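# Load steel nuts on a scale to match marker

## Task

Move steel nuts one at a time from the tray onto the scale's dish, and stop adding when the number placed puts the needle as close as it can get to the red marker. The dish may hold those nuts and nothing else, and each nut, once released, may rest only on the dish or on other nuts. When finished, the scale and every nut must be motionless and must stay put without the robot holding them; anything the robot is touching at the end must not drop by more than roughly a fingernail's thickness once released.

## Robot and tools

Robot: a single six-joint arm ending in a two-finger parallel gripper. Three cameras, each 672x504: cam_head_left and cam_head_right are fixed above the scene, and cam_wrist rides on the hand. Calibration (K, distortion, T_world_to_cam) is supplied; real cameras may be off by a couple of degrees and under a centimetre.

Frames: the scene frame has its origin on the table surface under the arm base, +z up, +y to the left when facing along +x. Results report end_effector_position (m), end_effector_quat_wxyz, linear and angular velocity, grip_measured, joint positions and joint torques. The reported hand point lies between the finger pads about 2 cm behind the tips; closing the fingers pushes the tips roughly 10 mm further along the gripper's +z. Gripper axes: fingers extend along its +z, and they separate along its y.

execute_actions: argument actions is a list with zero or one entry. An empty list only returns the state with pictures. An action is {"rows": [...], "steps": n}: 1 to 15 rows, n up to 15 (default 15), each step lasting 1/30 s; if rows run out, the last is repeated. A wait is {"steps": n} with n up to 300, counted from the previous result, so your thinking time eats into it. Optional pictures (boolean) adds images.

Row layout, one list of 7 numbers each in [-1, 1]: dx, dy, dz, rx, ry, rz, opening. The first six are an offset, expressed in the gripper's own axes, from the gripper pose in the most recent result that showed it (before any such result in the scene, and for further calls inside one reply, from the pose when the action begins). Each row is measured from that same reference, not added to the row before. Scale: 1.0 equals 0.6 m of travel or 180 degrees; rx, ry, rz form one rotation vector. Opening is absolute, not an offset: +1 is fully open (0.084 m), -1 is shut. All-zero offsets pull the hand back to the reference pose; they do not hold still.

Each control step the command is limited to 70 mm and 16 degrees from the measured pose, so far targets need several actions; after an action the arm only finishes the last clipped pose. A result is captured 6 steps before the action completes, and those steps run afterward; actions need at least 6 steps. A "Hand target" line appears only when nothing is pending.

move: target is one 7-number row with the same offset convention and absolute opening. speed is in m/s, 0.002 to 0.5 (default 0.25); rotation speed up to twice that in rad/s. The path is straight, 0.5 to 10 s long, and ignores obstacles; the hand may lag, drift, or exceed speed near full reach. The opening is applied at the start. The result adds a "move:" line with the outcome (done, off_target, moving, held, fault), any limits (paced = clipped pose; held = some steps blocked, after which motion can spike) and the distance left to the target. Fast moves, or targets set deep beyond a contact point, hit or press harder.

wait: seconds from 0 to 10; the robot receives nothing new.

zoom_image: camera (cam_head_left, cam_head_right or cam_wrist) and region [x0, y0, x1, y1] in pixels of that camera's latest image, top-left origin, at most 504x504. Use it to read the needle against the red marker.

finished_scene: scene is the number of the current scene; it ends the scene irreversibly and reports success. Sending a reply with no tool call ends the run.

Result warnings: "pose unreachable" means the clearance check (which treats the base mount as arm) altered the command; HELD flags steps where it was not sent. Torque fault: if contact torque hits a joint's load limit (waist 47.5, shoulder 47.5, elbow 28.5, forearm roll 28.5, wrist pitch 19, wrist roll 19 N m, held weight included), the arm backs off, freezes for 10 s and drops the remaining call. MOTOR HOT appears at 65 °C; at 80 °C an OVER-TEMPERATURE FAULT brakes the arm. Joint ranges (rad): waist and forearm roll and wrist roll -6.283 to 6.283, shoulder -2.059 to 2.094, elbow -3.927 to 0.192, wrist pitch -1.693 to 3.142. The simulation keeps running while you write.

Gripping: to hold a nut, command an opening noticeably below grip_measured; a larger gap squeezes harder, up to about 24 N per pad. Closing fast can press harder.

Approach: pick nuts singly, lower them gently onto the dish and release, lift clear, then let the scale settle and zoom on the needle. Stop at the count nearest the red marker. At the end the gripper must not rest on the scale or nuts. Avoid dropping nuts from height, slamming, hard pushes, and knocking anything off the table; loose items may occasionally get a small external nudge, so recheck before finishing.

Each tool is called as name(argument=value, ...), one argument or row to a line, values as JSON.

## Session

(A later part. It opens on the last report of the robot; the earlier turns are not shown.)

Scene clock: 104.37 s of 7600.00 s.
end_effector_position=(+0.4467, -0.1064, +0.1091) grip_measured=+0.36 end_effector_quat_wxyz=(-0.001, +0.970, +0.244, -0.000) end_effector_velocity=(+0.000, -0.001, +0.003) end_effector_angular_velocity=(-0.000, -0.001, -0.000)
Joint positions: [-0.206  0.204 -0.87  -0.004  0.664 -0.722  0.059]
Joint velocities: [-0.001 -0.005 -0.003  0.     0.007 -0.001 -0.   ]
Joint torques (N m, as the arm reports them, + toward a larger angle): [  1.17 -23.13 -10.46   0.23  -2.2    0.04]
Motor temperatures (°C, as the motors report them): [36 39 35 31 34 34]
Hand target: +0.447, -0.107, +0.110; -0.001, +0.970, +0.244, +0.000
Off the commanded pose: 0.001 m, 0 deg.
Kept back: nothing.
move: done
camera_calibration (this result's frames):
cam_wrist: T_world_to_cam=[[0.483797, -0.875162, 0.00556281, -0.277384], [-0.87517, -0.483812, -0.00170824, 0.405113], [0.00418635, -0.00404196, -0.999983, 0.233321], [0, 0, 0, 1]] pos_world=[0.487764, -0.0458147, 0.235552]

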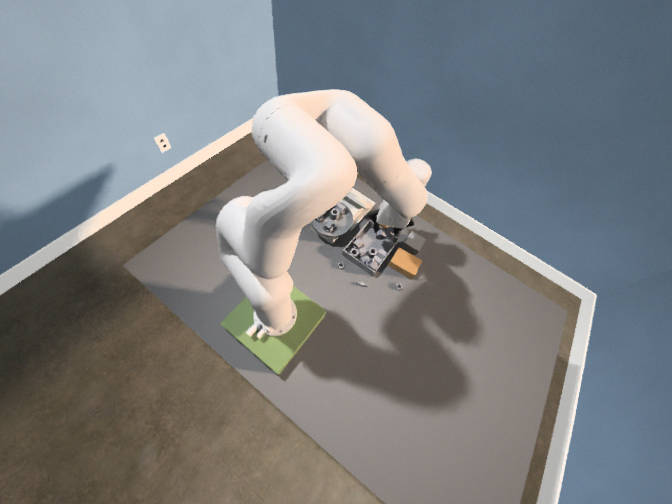

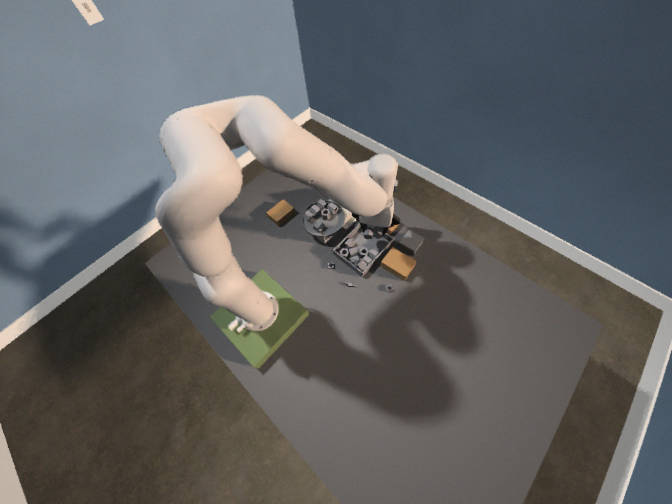

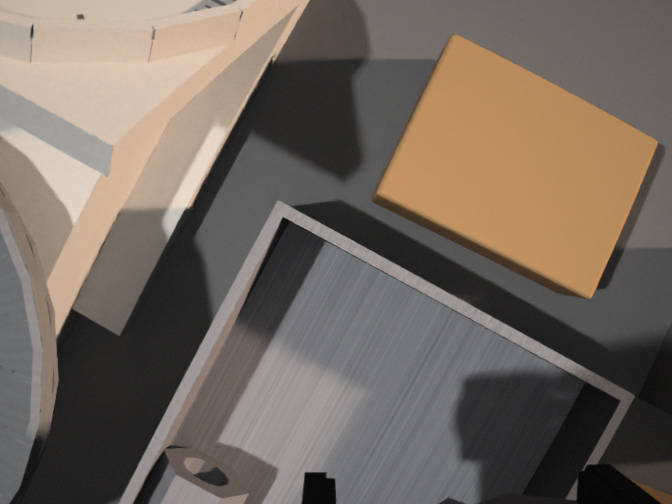

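move(
  target=[0.0355,-0.2372,-0.005,0,0,0.657,0.0],
  speed=0.45,
)

zoom_image(
  camera="cam_head_right",
  region=[280,170,400,260],
)

zoom_image(
  camera="cam_head_left",
  region=[290,170,410,260],
)

Scene clock: 107.80 s of 7600.00 s.
end_effector_position=(+0.3986, +0.0287, +0.1125) grip_measured=+0.36 end_effector_quat_wxyz=(-0.001, +0.707, -0.707, -0.001) end_effector_velocity=(-0.001, +0.000, -0.000) end_effector_angular_velocity=(-0.007, +0.002, -0.010)
Joint positions: [ 0.101  0.028 -0.647 -0.006  0.618  1.649  0.059]
Joint velocities: [ 0.004  0.     0.    -0.012  0.002  0.024 -0.   ]
Joint torques (N m, as the arm reports them, + toward a larger angle): [  0.43 -18.92  -9.73   0.72  -2.25  -0.04]
Motor temperatures (°C, as the motors report them): [36 39 35 31 34 34]
Hand target: +0.399, +0.029, +0.113; -0.000, +0.707, -0.707, -0.001
Off the commanded pose: 0.001 m, 0 deg.
Kept back: nothing.
move: done
camera_calibration (this result's frames):
cam_wrist: T_world_to_cam=[[-0.999883, -0.0126477, 0.00864634, 0.430387], [-0.0126405, 0.99992, 0.000880846, 0.0417072], [-0.00865678, 0.000771448, -0.999962, 0.242432], [0, 0, 0, 1]] pos_world=[0.432962, -0.0364475, 0.238665]

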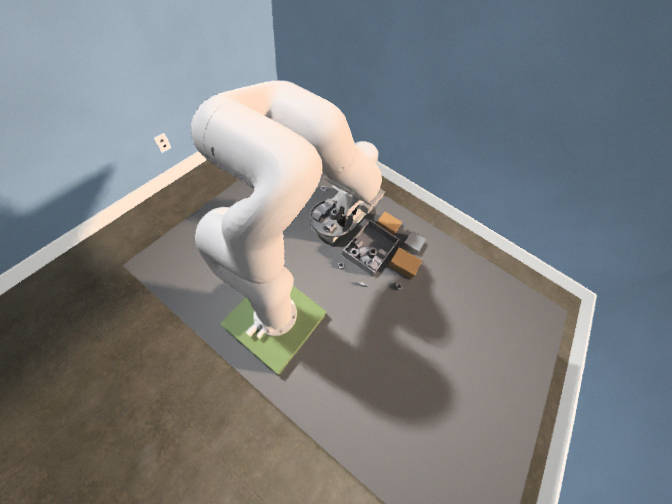

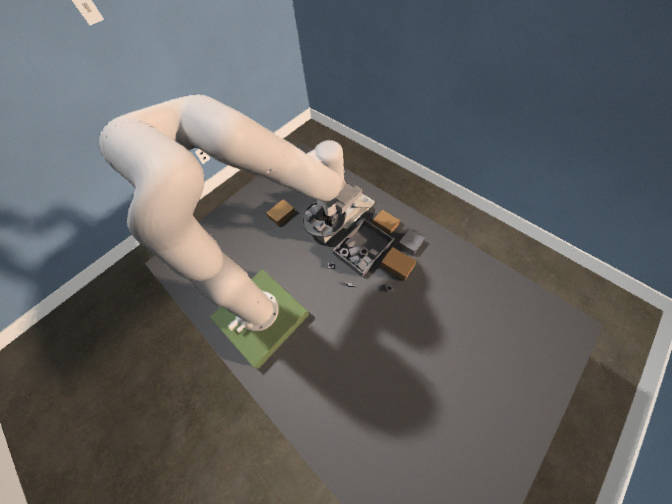

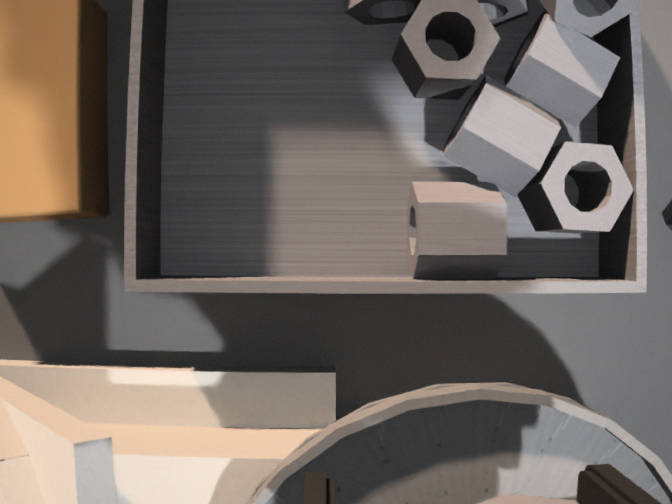

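Region (280, 170, 400, 260) of cam_head_right's 672x504 image, scaled by 4.200, with more detail than that image has; it fills the top 378 rows of this view, and the rest is white.

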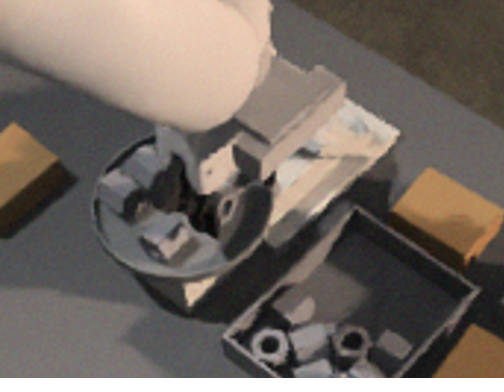

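Region (290, 170, 410, 260) of cam_head_left's 672x504 image, scaled by 4.200, with more detail than that image has; it fills the top 378 rows of this view, and the rest is white.

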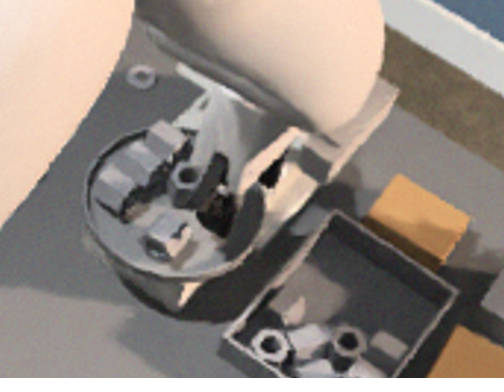

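move(
  target=[0.005,0.003,0.034,0,0,0,0.0],
  speed=0.04,
)

zoom_image(
  camera="cam_head_right",
  region=[295,185,375,245],
)

zoom_image(
  camera="cam_head_left",
  region=[300,185,380,245],
)

Scene clock: 109.17 s of 7600.00 s.
end_effector_position=(+0.3969, +0.0259, +0.0924) grip_measured=+0.36 end_effector_quat_wxyz=(-0.001, +0.708, -0.707, -0.001) end_effector_velocity=(+0.001, -0.001, -0.001) end_effector_angular_velocity=(-0.002, -0.002, +0.002)
Joint positions: [ 0.093  0.078 -0.631 -0.006  0.552  1.642  0.059]
Joint velocities: [-0.002  0.004  0.001 -0.003 -0.007 -0.002 -0.   ]
Joint torques (N m, as the arm reports them, + toward a larger angle): [  0.76 -19.19  -9.68   0.42  -2.26  -0.01]
Motor temperatures (°C, as the motors report them): [36 39 35 31 34 34]
Hand target: +0.397, +0.026, +0.092; -0.001, +0.708, -0.707, -0.001
Off the commanded pose: 0.000 m, 0 deg.
Kept back: nothing.
move: done
camera_calibration (this result's frames):
cam_wrist: T_world_to_cam=[[-0.999884, -0.0127261, 0.00839667, 0.428844], [-0.0127179, 0.999919, 0.00102385, 0.0445651], [-0.00840902, 0.000916942, -0.999964, 0.222214], [0, 0, 0, 1]] pos_world=[0.43123, -0.0393078, 0.21856]

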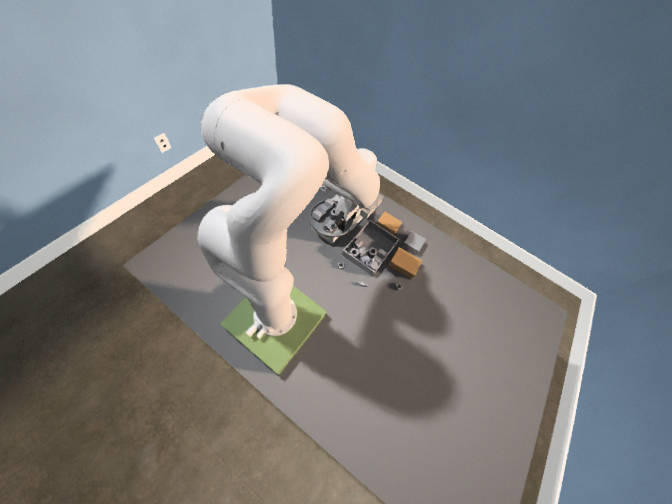

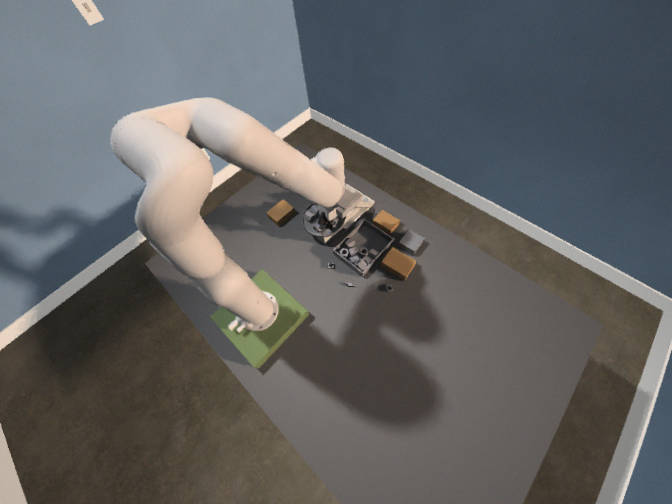

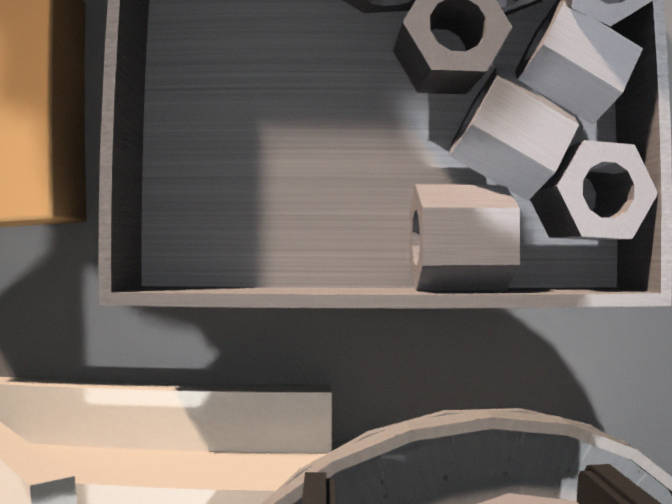

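Region (295, 185, 375, 245) of cam_head_right's 672x504 image, scaled by 6.300, with more detail than that image has; it fills the top 378 rows of this view, and the rest is white.

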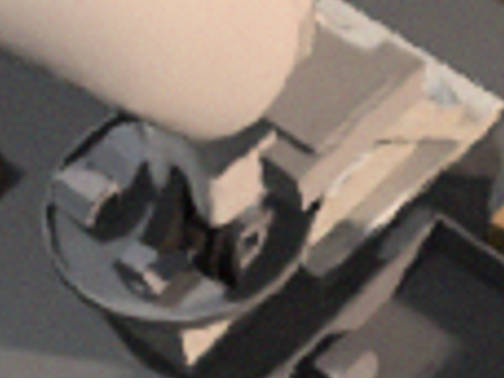

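Region (300, 185, 380, 245) of cam_head_left's 672x504 image, scaled by 6.300, with more detail than that image has; it fills the top 378 rows of this view, and the rest is white.

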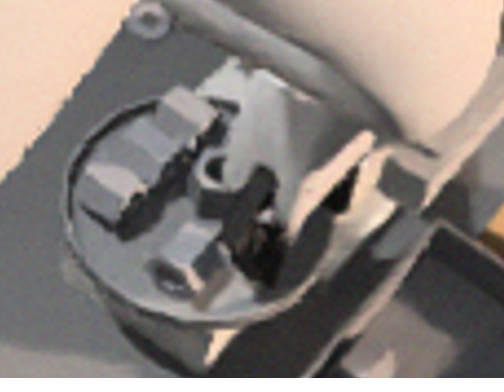

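move(
  target=[-0.002,0.003,0.0085,0,0,0,0.0],
  speed=0.012,
)

Scene clock: 110.10 s of 7600.00 s.
end_effector_position=(+0.3951, +0.0271, +0.0874) grip_measured=+0.36 end_effector_quat_wxyz=(-0.001, +0.708, -0.707, -0.001) end_effector_velocity=(+0.001, +0.001, -0.001) end_effector_angular_velocity=(-0.000, -0.004, +0.001)
Joint positions: [ 0.097  0.087 -0.623 -0.006  0.535  1.645  0.059]
Joint velocities: [ 0.001  0.002  0.001 -0.001 -0.007  0.001  0.   ]
Joint torques (N m, as the arm reports them, + toward a larger angle): [  1.06 -19.35  -9.47   0.31  -2.29   0.1 ]
Motor temperatures (°C, as the motors report them): [36 39 35 31 34 34]
Hand target: +0.395, +0.027, +0.087; -0.001, +0.708, -0.707, -0.001
Off the commanded pose: 0.000 m, 0 deg.
Kept back: nothing.
move: done
camera_calibration (this result's frames):
cam_wrist: T_world_to_cam=[[-0.999882, -0.0127573, 0.00854006, 0.427099], [-0.0127489, 0.999918, 0.0010417, 0.0433694], [-0.00855265, 0.000932704, -0.999963, 0.21728], [0, 0, 0, 1]] pos_world=[0.42946, -0.0381199, 0.213579]

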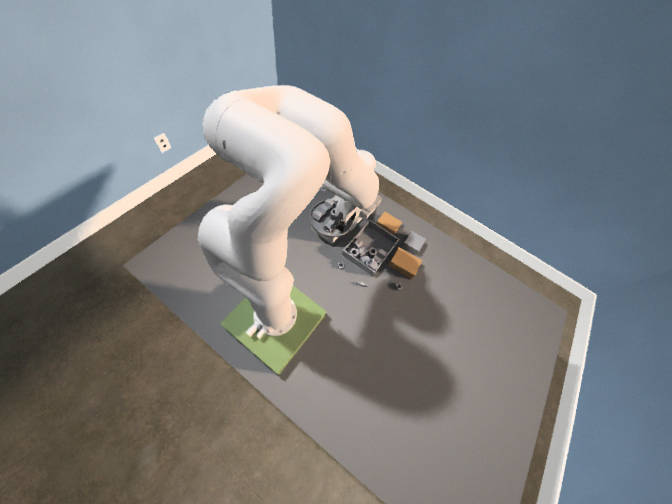

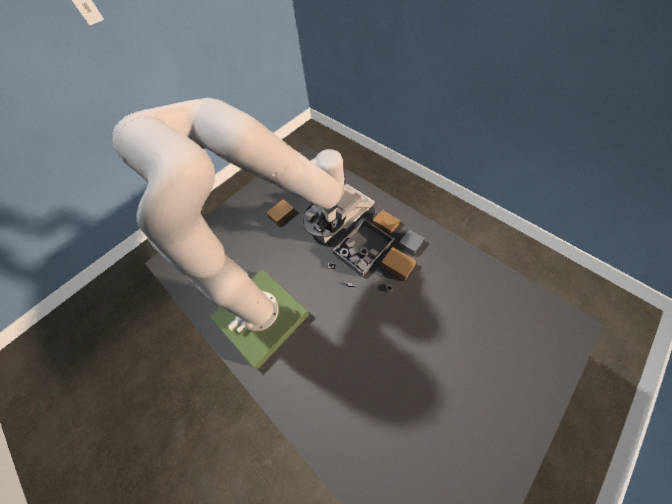

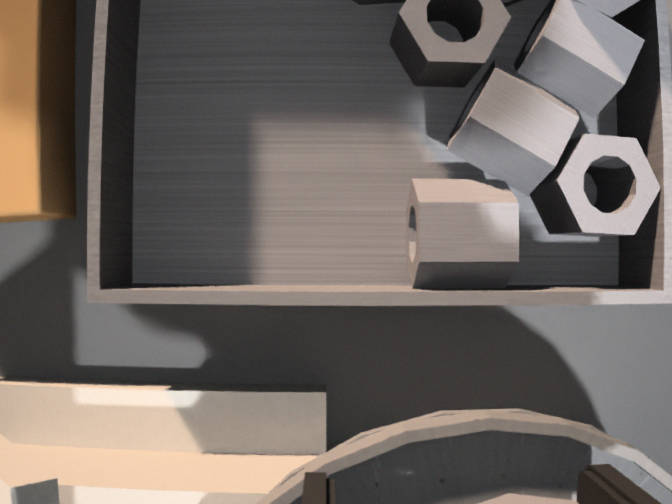

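move(
  target=[0,0,0.0027,0,0,0,0.0],
  speed=0.006,
)

Scene clock: 111.03 s of 7600.00 s.
end_effector_position=(+0.3951, +0.0271, +0.0859) grip_measured=+0.36 end_effector_quat_wxyz=(-0.001, +0.708, -0.707, -0.001) end_effector_velocity=(+0.000, +0.000, -0.000) end_effector_angular_velocity=(-0.001, -0.001, +0.003)
Joint positions: [ 0.096  0.092 -0.623 -0.006  0.53   1.645  0.059]
Joint velocities: [ 0.     0.002 -0.001 -0.002 -0.001 -0.     0.   ]
Joint torques (N m, as the arm reports them, + toward a larger angle): [  0.23 -19.75  -9.63   0.67  -2.41   0.1 ]
Motor temperatures (°C, as the motors report them): [36 39 35 31 34 34]
Hand target: +0.395, +0.027, +0.086; -0.001, +0.708, -0.707, -0.001
Off the commanded pose: 0.000 m, 0 deg.
Kept back: nothing.
move: done
camera_calibration (this result's frames):
cam_wrist: T_world_to_cam=[[-0.999882, -0.0127617, 0.00857257, 0.427098], [-0.0127532, 0.999918, 0.00104902, 0.0433638], [-0.00858525, 0.000939571, -0.999963, 0.215711], [0, 0, 0, 1]] pos_world=[0.429453, -0.0381124, 0.211996]

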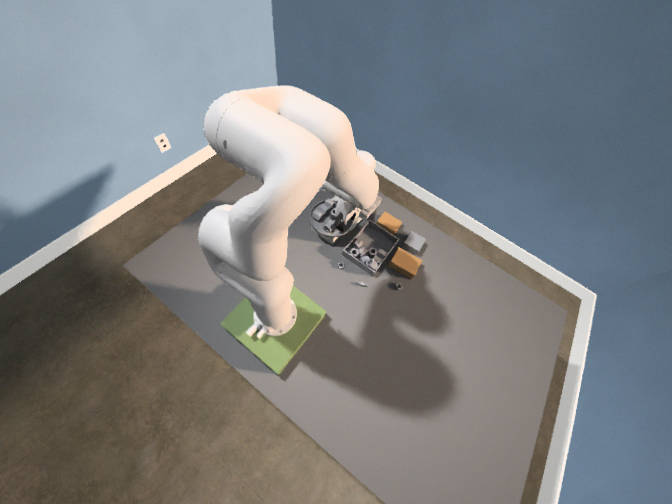

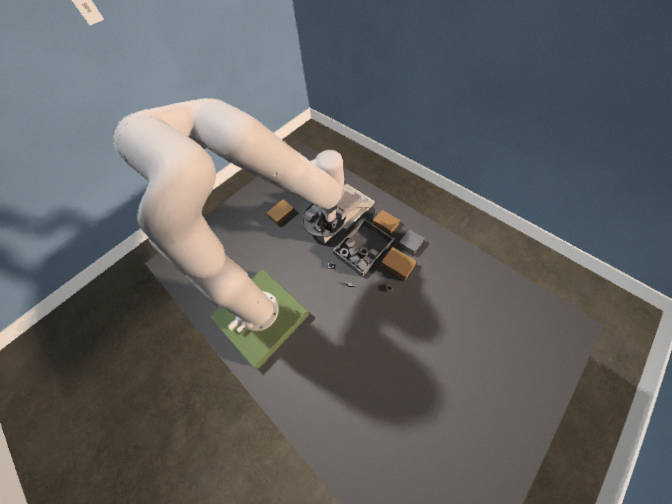

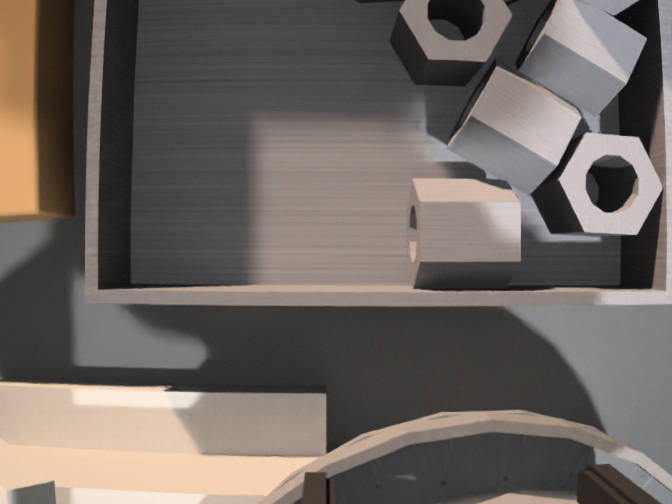

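move(
  target=[0,0,0.0033,0,0,0,0.0],
  speed=0.006,
)

zoom_image(
  camera="cam_wrist",
  region=[260,390,672,504],
)

Scene clock: 112.00 s of 7600.00 s.
end_effector_position=(+0.3951, +0.0271, +0.0840) grip_measured=+0.36 end_effector_quat_wxyz=(-0.001, +0.708, -0.707, -0.001) end_effector_velocity=(+0.000, +0.000, -0.000) end_effector_angular_velocity=(+0.000, -0.001, -0.000)
Joint positions: [ 0.096  0.098 -0.623 -0.006  0.524  1.645  0.059]
Joint velocities: [ 0.     0.001  0.     0.001 -0.002  0.    -0.   ]
Joint torques (N m, as the arm reports them, + toward a larger angle): [  0.6  -19.23  -9.36   0.72  -2.28   0.04]
Motor temperatures (°C, as the motors report them): [36 39 35 31 34 34]
Hand target: +0.395, +0.027, +0.084; -0.001, +0.708, -0.707, -0.001
Off the commanded pose: 0.000 m, 0 deg.
Kept back: nothing.
move: done
camera_calibration (this result's frames):
cam_wrist: T_world_to_cam=[[-0.999884, -0.0127656, 0.00836202, 0.42721], [-0.0127571, 0.999918, 0.00107198, 0.0433517], [-0.00837502, 0.000965182, -0.999964, 0.213779], [0, 0, 0, 1]] pos_world=[0.429504, -0.0381008, 0.210153]

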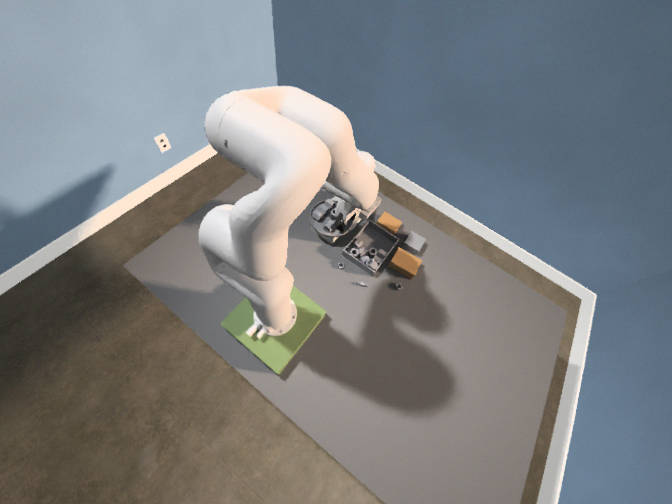

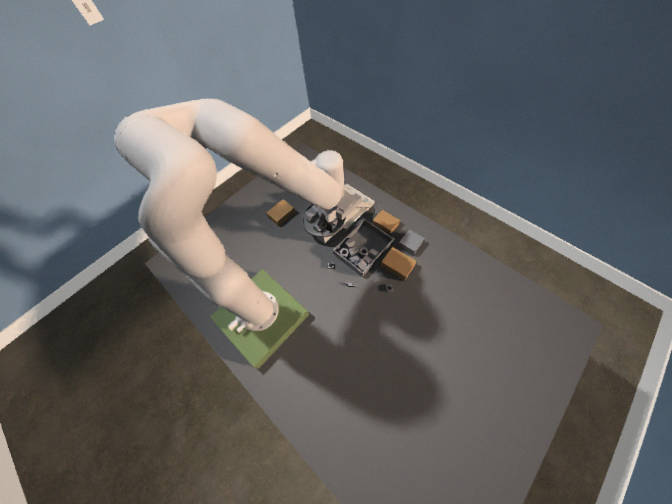

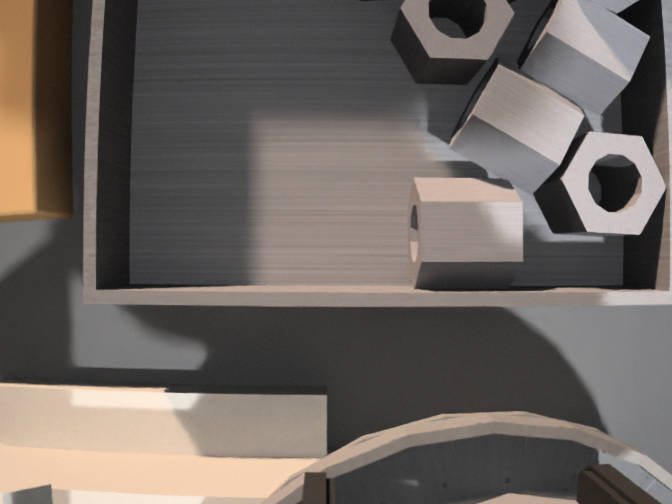

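Region (260, 390, 672, 504) of cam_wrist's 672x504 image, scaled by 1.223, with more detail than that image has; it fills the top 139 rows of this view, and the rest is white.

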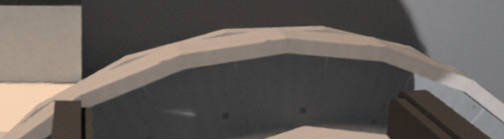

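execute_actions(
  actions=[
    {"rows":[[0,0,0,0,0,0,0.2],[0,0,0,0,0,0,0.28],[0,0,0,0,0,0,0.33],[0,0,0,0,0,0,0.36],[0,0,0,0,0,0,0.38],[0,0,0,0,0,0,0.40],[0,0,0,0,0,0,0.42],[0,0,0,0,0,0,0.44],[0,0,0,0,0,0,0.46],[0,0,0,0,0,0,0.48],[0,0,0,0,0,0,0.50],[0,0,0,0,0,0,0.52],[0,0,0,0,0,0,0.54],[0,0,0,0,0,0,0.56],[0,0,0,0,0,0,0.58]],"steps":15},
  ],
)

execute_actions(
  actions=[
    {"rows":[[0,0,0,0,0,0,0.60],[0,0,0,0,0,0,0.62],[0,0,0,0,0,0,0.64],[0,0,0,0,0,0,0.66],[0,0,0,0,0,0,0.68],[0,0,0,0,0,0,0.70]],"steps":15},
  ],
  pictures=true,
)

zoom_image(
  camera="cam_head_right",
  region=[295,185,375,245],
)

Scene clock: 114.23 s of 7600.00 s.
end_effector_position=(+0.3951, +0.0271, +0.0840) grip_measured=+0.42 end_effector_quat_wxyz=(-0.001, +0.708, -0.707, -0.001) end_effector_velocity=(+0.009, +0.001, +0.007) end_effector_angular_velocity=(+0.002, -0.024, -0.001)
Joint positions: [ 0.096  0.098 -0.623 -0.006  0.524  1.645  0.062]
Joint velocities: [ 0.    -0.008 -0.012  0.001 -0.004 -0.     0.025]
Joint torques (N m, as the arm reports them, + toward a larger angle): [  0.97 -18.85  -8.65   0.06  -1.96  -0.11]
Motor temperatures (°C, as the motors report them): [36 39 35 31 34 34]
Steps of this call (steps 1 to 58: nothing new was sent; steps 59 to 67: the first 9 steps of this action). Readings (end_effector_position):
59: (+0.3951, +0.0271, +0.0839)
60: (+0.3951, +0.0271, +0.0839)
62: (+0.3951, +0.0271, +0.0839)
66: (+0.3949, +0.0271, +0.0839)
67: the state above

Scene clock: 114.73 s of 7600.00 s.
end_effector_position=(+0.3954, +0.0271, +0.0842) grip_measured=+0.69 end_effector_quat_wxyz=(-0.001, +0.708, -0.707, -0.001) end_effector_velocity=(+0.001, +0.000, +0.000) end_effector_angular_velocity=(+0.001, -0.002, -0.002)
Joint positions: [ 0.096  0.097 -0.623 -0.006  0.523  1.645  0.073]
Joint velocities: [ 0.     0.    -0.001  0.001 -0.001  0.001  0.003]
Joint torques (N m, as the arm reports them, + toward a larger angle): [  0.72 -18.22  -8.55   0.76  -2.    -0.13]
Motor temperatures (°C, as the motors report them): [36 39 35 31 34 34]
Off your previous action's commanded pose: 0.000 m, 0 deg at its last step (step 6 of this call).
Steps of this call (steps 1 to 6: the last 6 steps of your previous action; steps 7 to 15: the first 9 steps of this action, its rows measured from where the robot was after step 6). Readings (end_effector_position):
6: (+0.3954, +0.0271, +0.0842)
7: (+0.3953, +0.0271, +0.0842)
8: (+0.3953, +0.0271, +0.0841)
10: (+0.3953, +0.0271, +0.0842)
14: (+0.3954, +0.0271, +0.0842)
15: the state above
camera_calibration (this result's frames):
cam_wrist: T_world_to_cam=[[-0.99989, -0.0127331, 0.00756793, 0.427568], [-0.0127249, 0.999918, 0.00112398, 0.0433235], [-0.00758162, 0.00102755, -0.999971, 0.213697], [0, 0, 0, 1]] pos_world=[0.429692, -0.0380953, 0.210406]

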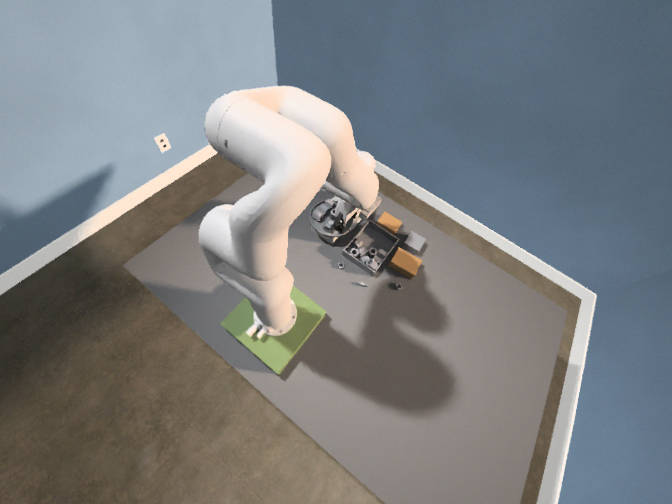

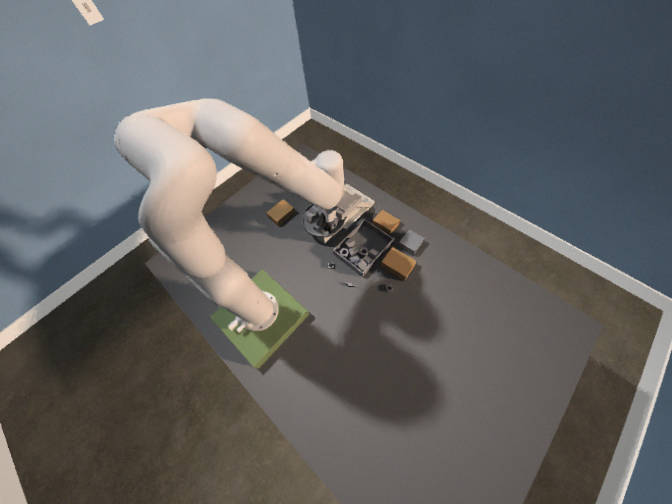

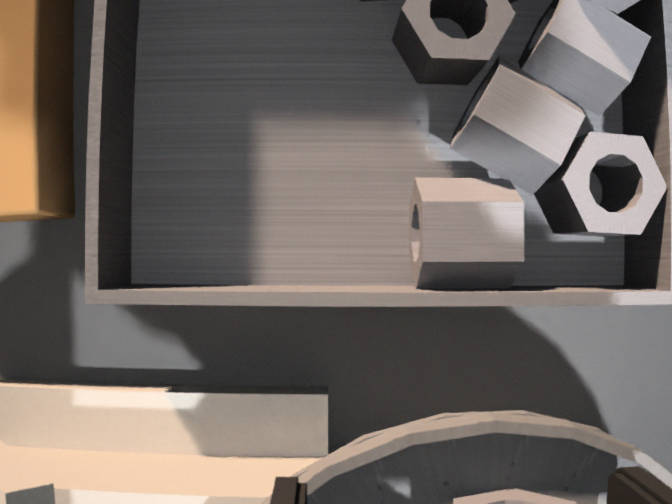

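Region (295, 185, 375, 245) of cam_head_right's 672x504 image, scaled by 6.300, with more detail than that image has; it fills the top 378 rows of this view, and the rest is white.

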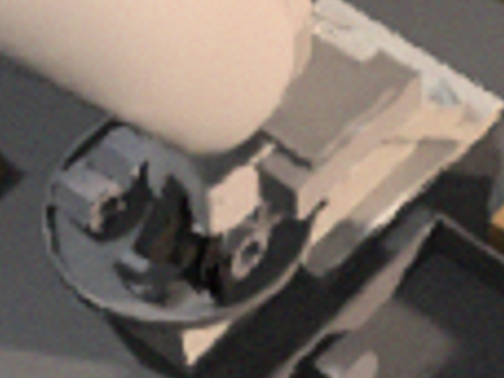

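move(
  target=[0,-0.004,-0.06,0,0,0,0.8],
  speed=0.05,
)

Scene clock: 116.07 s of 7600.00 s.
end_effector_position=(+0.3977, +0.0269, +0.1199) grip_measured=+0.80 end_effector_quat_wxyz=(-0.001, +0.707, -0.707, -0.001) end_effector_velocity=(+0.000, -0.000, +0.002) end_effector_angular_velocity=(-0.001, -0.000, +0.001)
Joint positions: [ 0.096  0.005 -0.647 -0.006  0.64   1.644  0.077]
Joint velocities: [-0.    -0.005 -0.001 -0.001  0.006 -0.001  0.   ]
Joint torques (N m, as the arm reports them, + toward a larger angle): [  1.07 -17.82  -9.64   0.6   -2.16  -0.11]
Motor temperatures (°C, as the motors report them): [36 39 35 31 34 34]
Hand target: +0.398, +0.027, +0.120; -0.001, +0.707, -0.707, -0.001
Off your previous action's commanded pose: 0.000 m, 0 deg at its last step (step 6 of this call).
Off the commanded pose: 0.000 m, 0 deg.
Kept back: nothing.
move: done
camera_calibration (this result's frames):
cam_wrist: T_world_to_cam=[[-0.999889, -0.0125913, 0.00793834, 0.429478], [-0.0125846, 0.99992, 0.000894703, 0.0434881], [-0.00794898, 0.000794703, -0.999968, 0.249517], [0, 0, 0, 1]] pos_world=[0.431961, -0.0382753, 0.24606]

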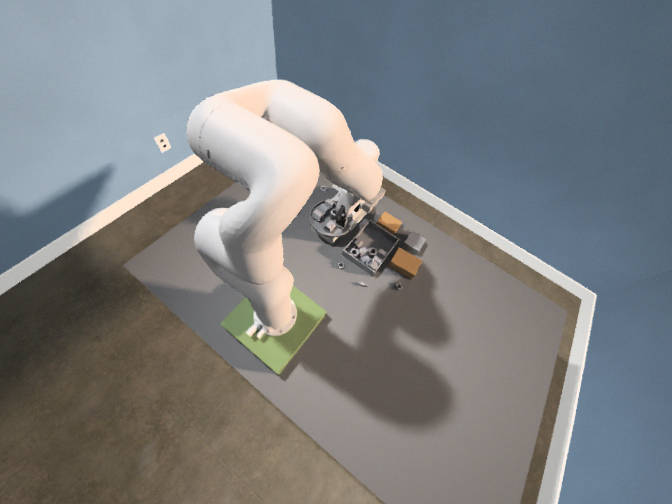

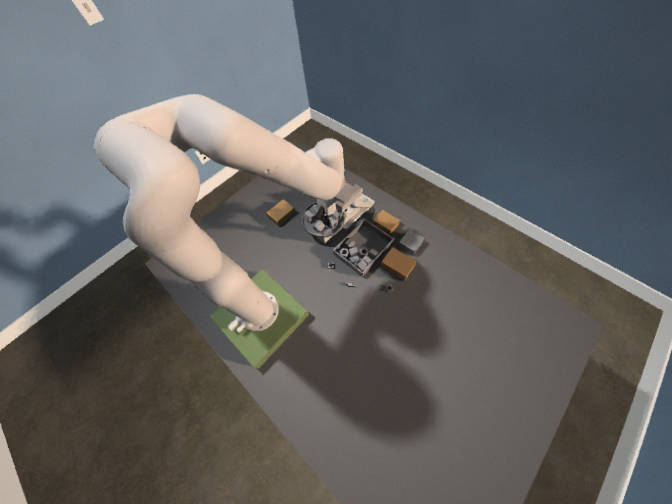

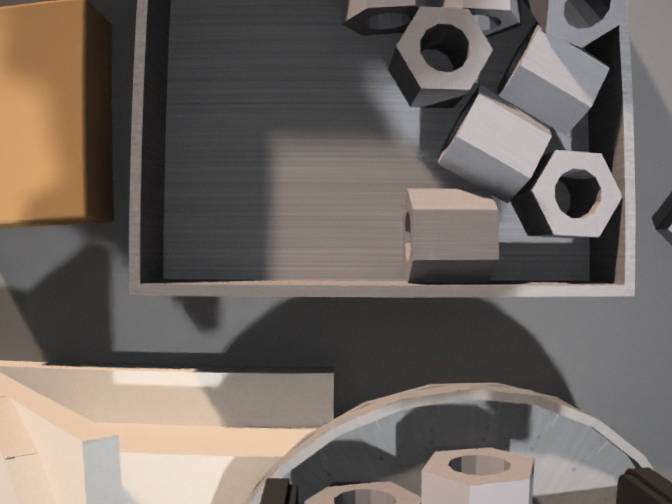

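move(
  target=[-0.197,-0.075,-0.14,0,0,0,0.8],
  speed=0.25,
)

Scene clock: 117.50 s of 7600.00 s.
end_effector_position=(+0.4429, +0.1440, +0.2040) grip_measured=+0.80 end_effector_quat_wxyz=(-0.000, +0.707, -0.707, -0.000) end_effector_velocity=(+0.002, +0.003, +0.003) end_effector_angular_velocity=(-0.000, -0.003, +0.001)
Joint positions: [ 0.345  0.052 -0.985 -0.006  0.933  1.893  0.077]
Joint velocities: [ 0.005  0.002 -0.01  -0.001  0.005  0.004 -0.   ]
Joint torques (N m, as the arm reports them, + toward a larger angle): [  0.84 -20.38 -10.89   0.27  -1.94  -0.03]
Motor temperatures (°C, as the motors report them): [36 39 36 31 34 34]
Hand target: +0.443, +0.144, +0.204; -0.001, +0.707, -0.707, -0.000
Off the commanded pose: 0.001 m, 0 deg.
Kept back: nothing.
move: done
camera_calibration (this result's frames):
cam_wrist: T_world_to_cam=[[-0.9999, -0.0118526, 0.00772699, 0.475425], [-0.0118559, 0.99993, -0.000382281, -0.073204], [-0.00772192, -0.000473854, -0.99997, 0.333962], [0, 0, 0, 1]] pos_world=[0.477089, 0.0789921, 0.33025]

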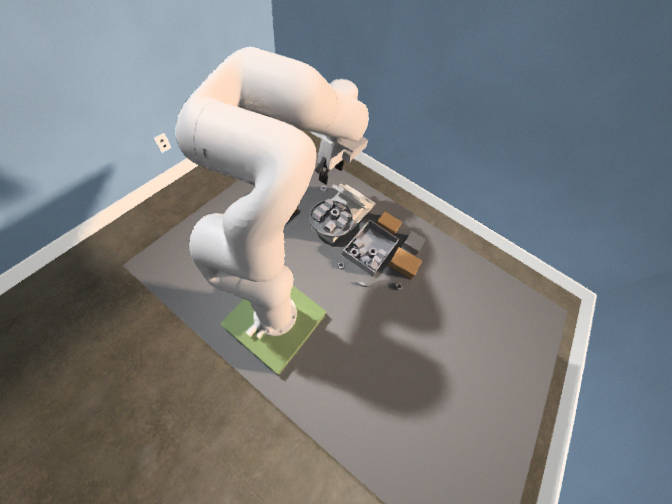

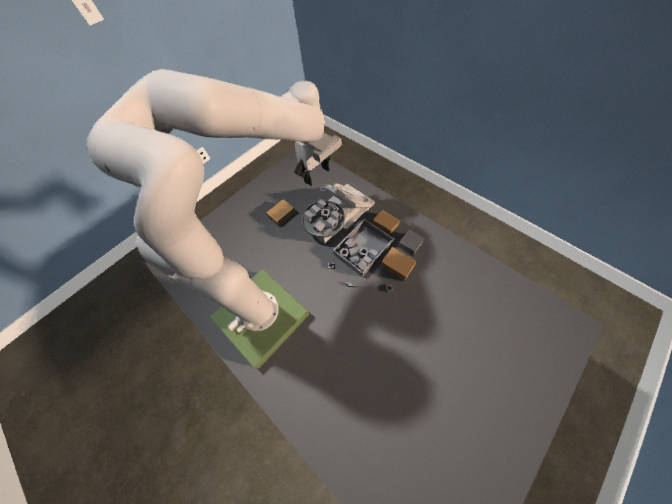

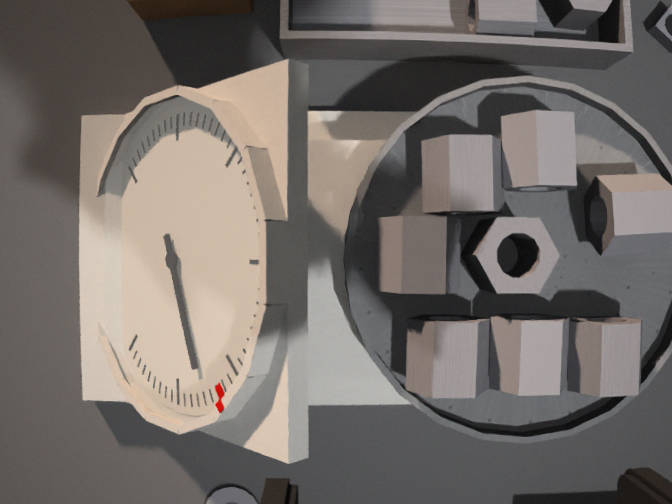

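execute_actions(
  actions=[
    {"steps":30},
  ],
  pictures=true,
)

zoom_image(
  camera="cam_wrist",
  region=[100,220,300,430],
)

Scene clock: 118.50 s of 7600.00 s.
end_effector_position=(+0.4431, +0.1444, +0.2043) grip_measured=+0.80 end_effector_quat_wxyz=(-0.001, +0.707, -0.707, -0.000) end_effector_velocity=(+0.000, -0.000, +0.001) end_effector_angular_velocity=(+0.001, -0.002, +0.001)
Joint positions: [ 0.346  0.052 -0.986 -0.006  0.933  1.893  0.077]
Joint velocities: [-0.    -0.002  0.001  0.001 -0.001 -0.002 -0.   ]
Joint torques (N m, as the arm reports them, + toward a larger angle): [  0.79 -20.73 -11.12   0.    -1.94   0.16]
Motor temperatures (°C, as the motors report them): [36 39 36 31 34 34]
Hand target: +0.443, +0.144, +0.204; -0.001, +0.707, -0.707, -0.000
Off the commanded pose: 0.001 m, 0 deg.
Kept back: nothing.
Steps of this call (steps 1 to 30: nothing new was sent). Readings (end_effector_position):
1: (+0.4429, +0.1441, +0.2041)
2: (+0.4429, +0.1442, +0.2041)
4: (+0.4430, +0.1442, +0.2042)
8: (+0.4430, +0.1443, +0.2042)
30: the state above
camera_calibration (this result's frames):
cam_wrist: T_world_to_cam=[[-0.999899, -0.0121386, 0.00732823, 0.47577], [-0.0121412, 0.999926, -0.000313324, -0.0734191], [-0.00732389, -0.000402266, -0.999973, 0.334071], [0, 0, 0, 1]] pos_world=[0.477277, 0.0793232, 0.330552]

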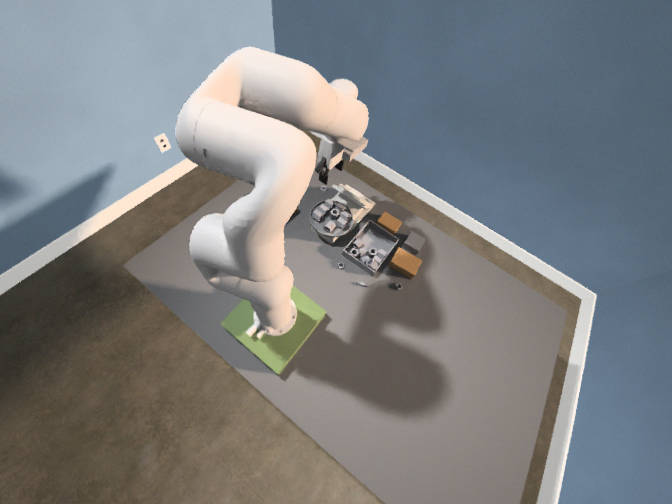

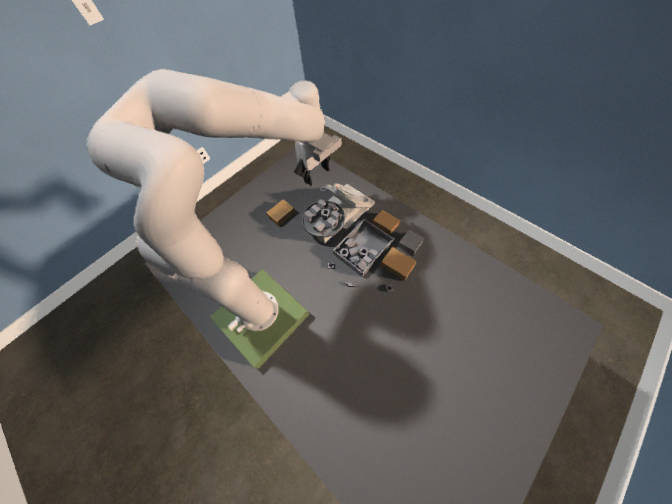

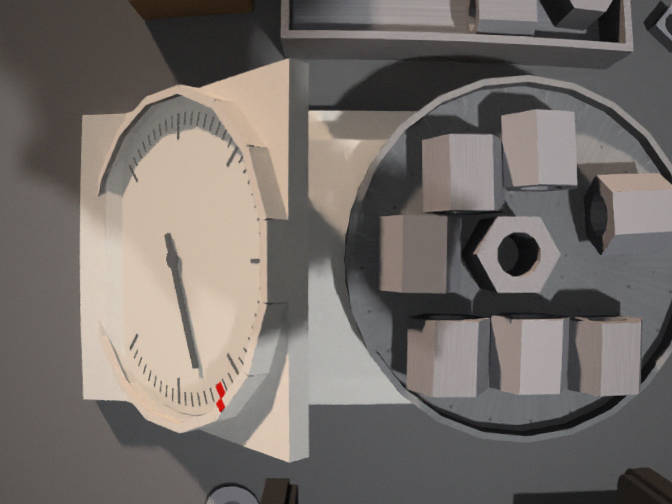

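Region (100, 220, 300, 430) of cam_wrist's 672x504 image, scaled by 2.400, with more detail than that image has; it fills the left 480 columns of this view, and the rest is white.

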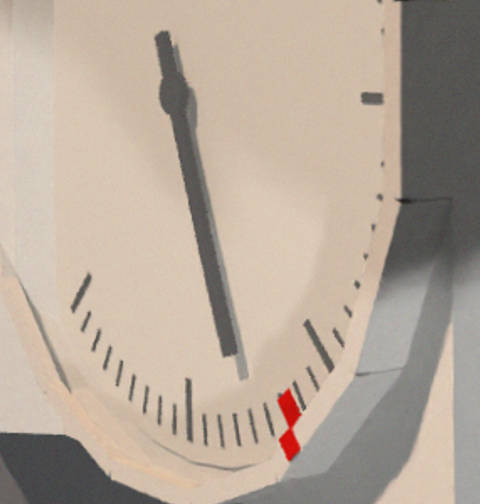

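move(
  target=[-0.03,-0.16,0.03,0,0,0,0.8],
  speed=0.25,
)

Scene clock: 119.90 s of 7600.00 s.
end_effector_position=(+0.5389, +0.1622, +0.1867) grip_measured=+0.80 end_effector_quat_wxyz=(-0.001, +0.707, -0.707, +0.000) end_effector_velocity=(+0.002, +0.000, -0.001) end_effector_angular_velocity=(-0.002, +0.005, +0.000)
Joint positions: [ 0.322  0.386 -1.383 -0.006  0.995  1.869  0.077]
Joint velocities: [-0.     0.01  -0.014 -0.     0.009 -0.001 -0.   ]
Joint torques (N m, as the arm reports them, + toward a larger angle): [  1.09 -27.34 -11.36   0.44  -1.87   0.04]
Motor temperatures (°C, as the motors report them): [36 39 36 31 34 34]
Hand target: +0.539, +0.162, +0.186; -0.001, +0.707, -0.707, -0.000
Off the commanded pose: 0.000 m, 0 deg.
Kept back: nothing.
move: done
camera_calibration (this result's frames):
cam_wrist: T_world_to_cam=[[-0.999904, -0.012076, 0.00676709, 0.572069], [-0.0120773, 0.999927, -0.000145781, -0.0901028], [-0.00676484, -0.000227495, -0.999977, 0.316896], [0, 0, 0, 1]] pos_world=[0.57307, 0.0970767, 0.313005]

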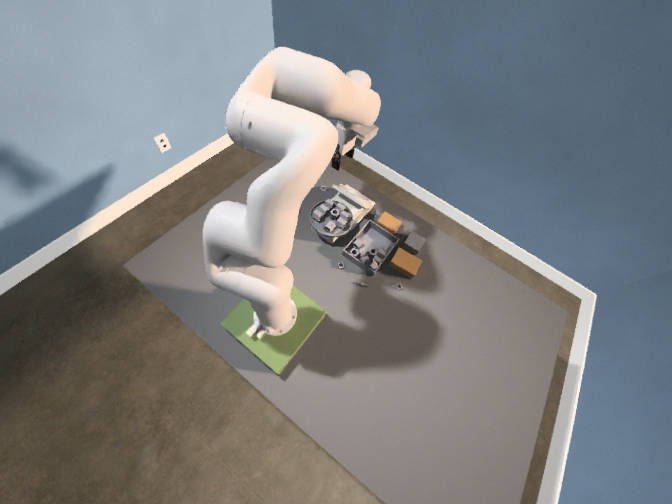

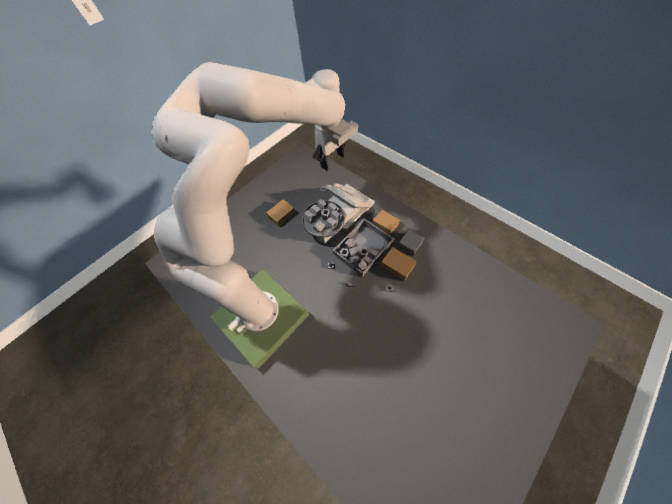

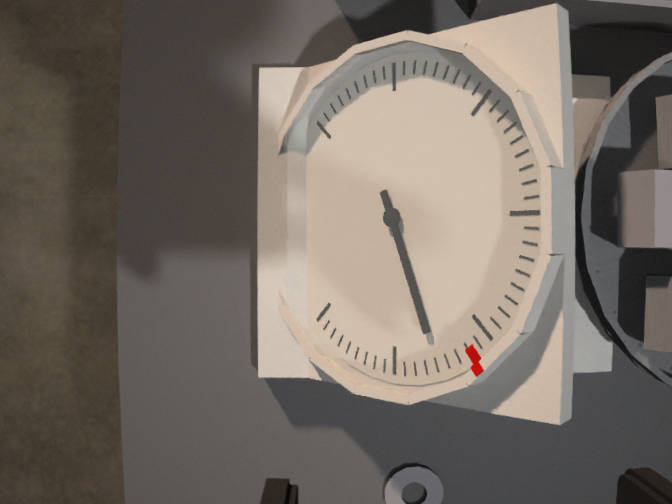

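zoom_image(
  camera="cam_wrist",
  region=[360,190,560,400],
)

Region (360, 190, 560, 400) of cam_wrist's 672x504 image, scaled by 2.400, with more detail than that image has; it fills the left 480 columns of this view, and the rest is white.

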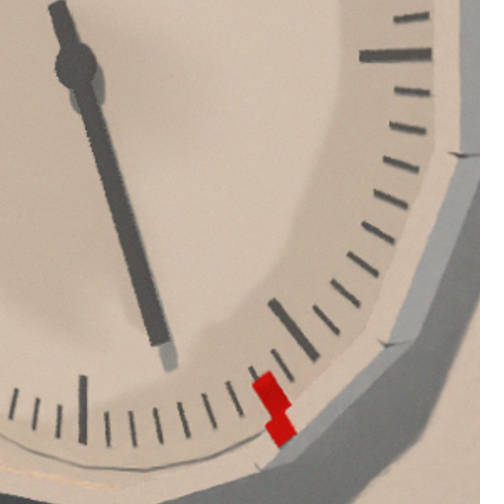

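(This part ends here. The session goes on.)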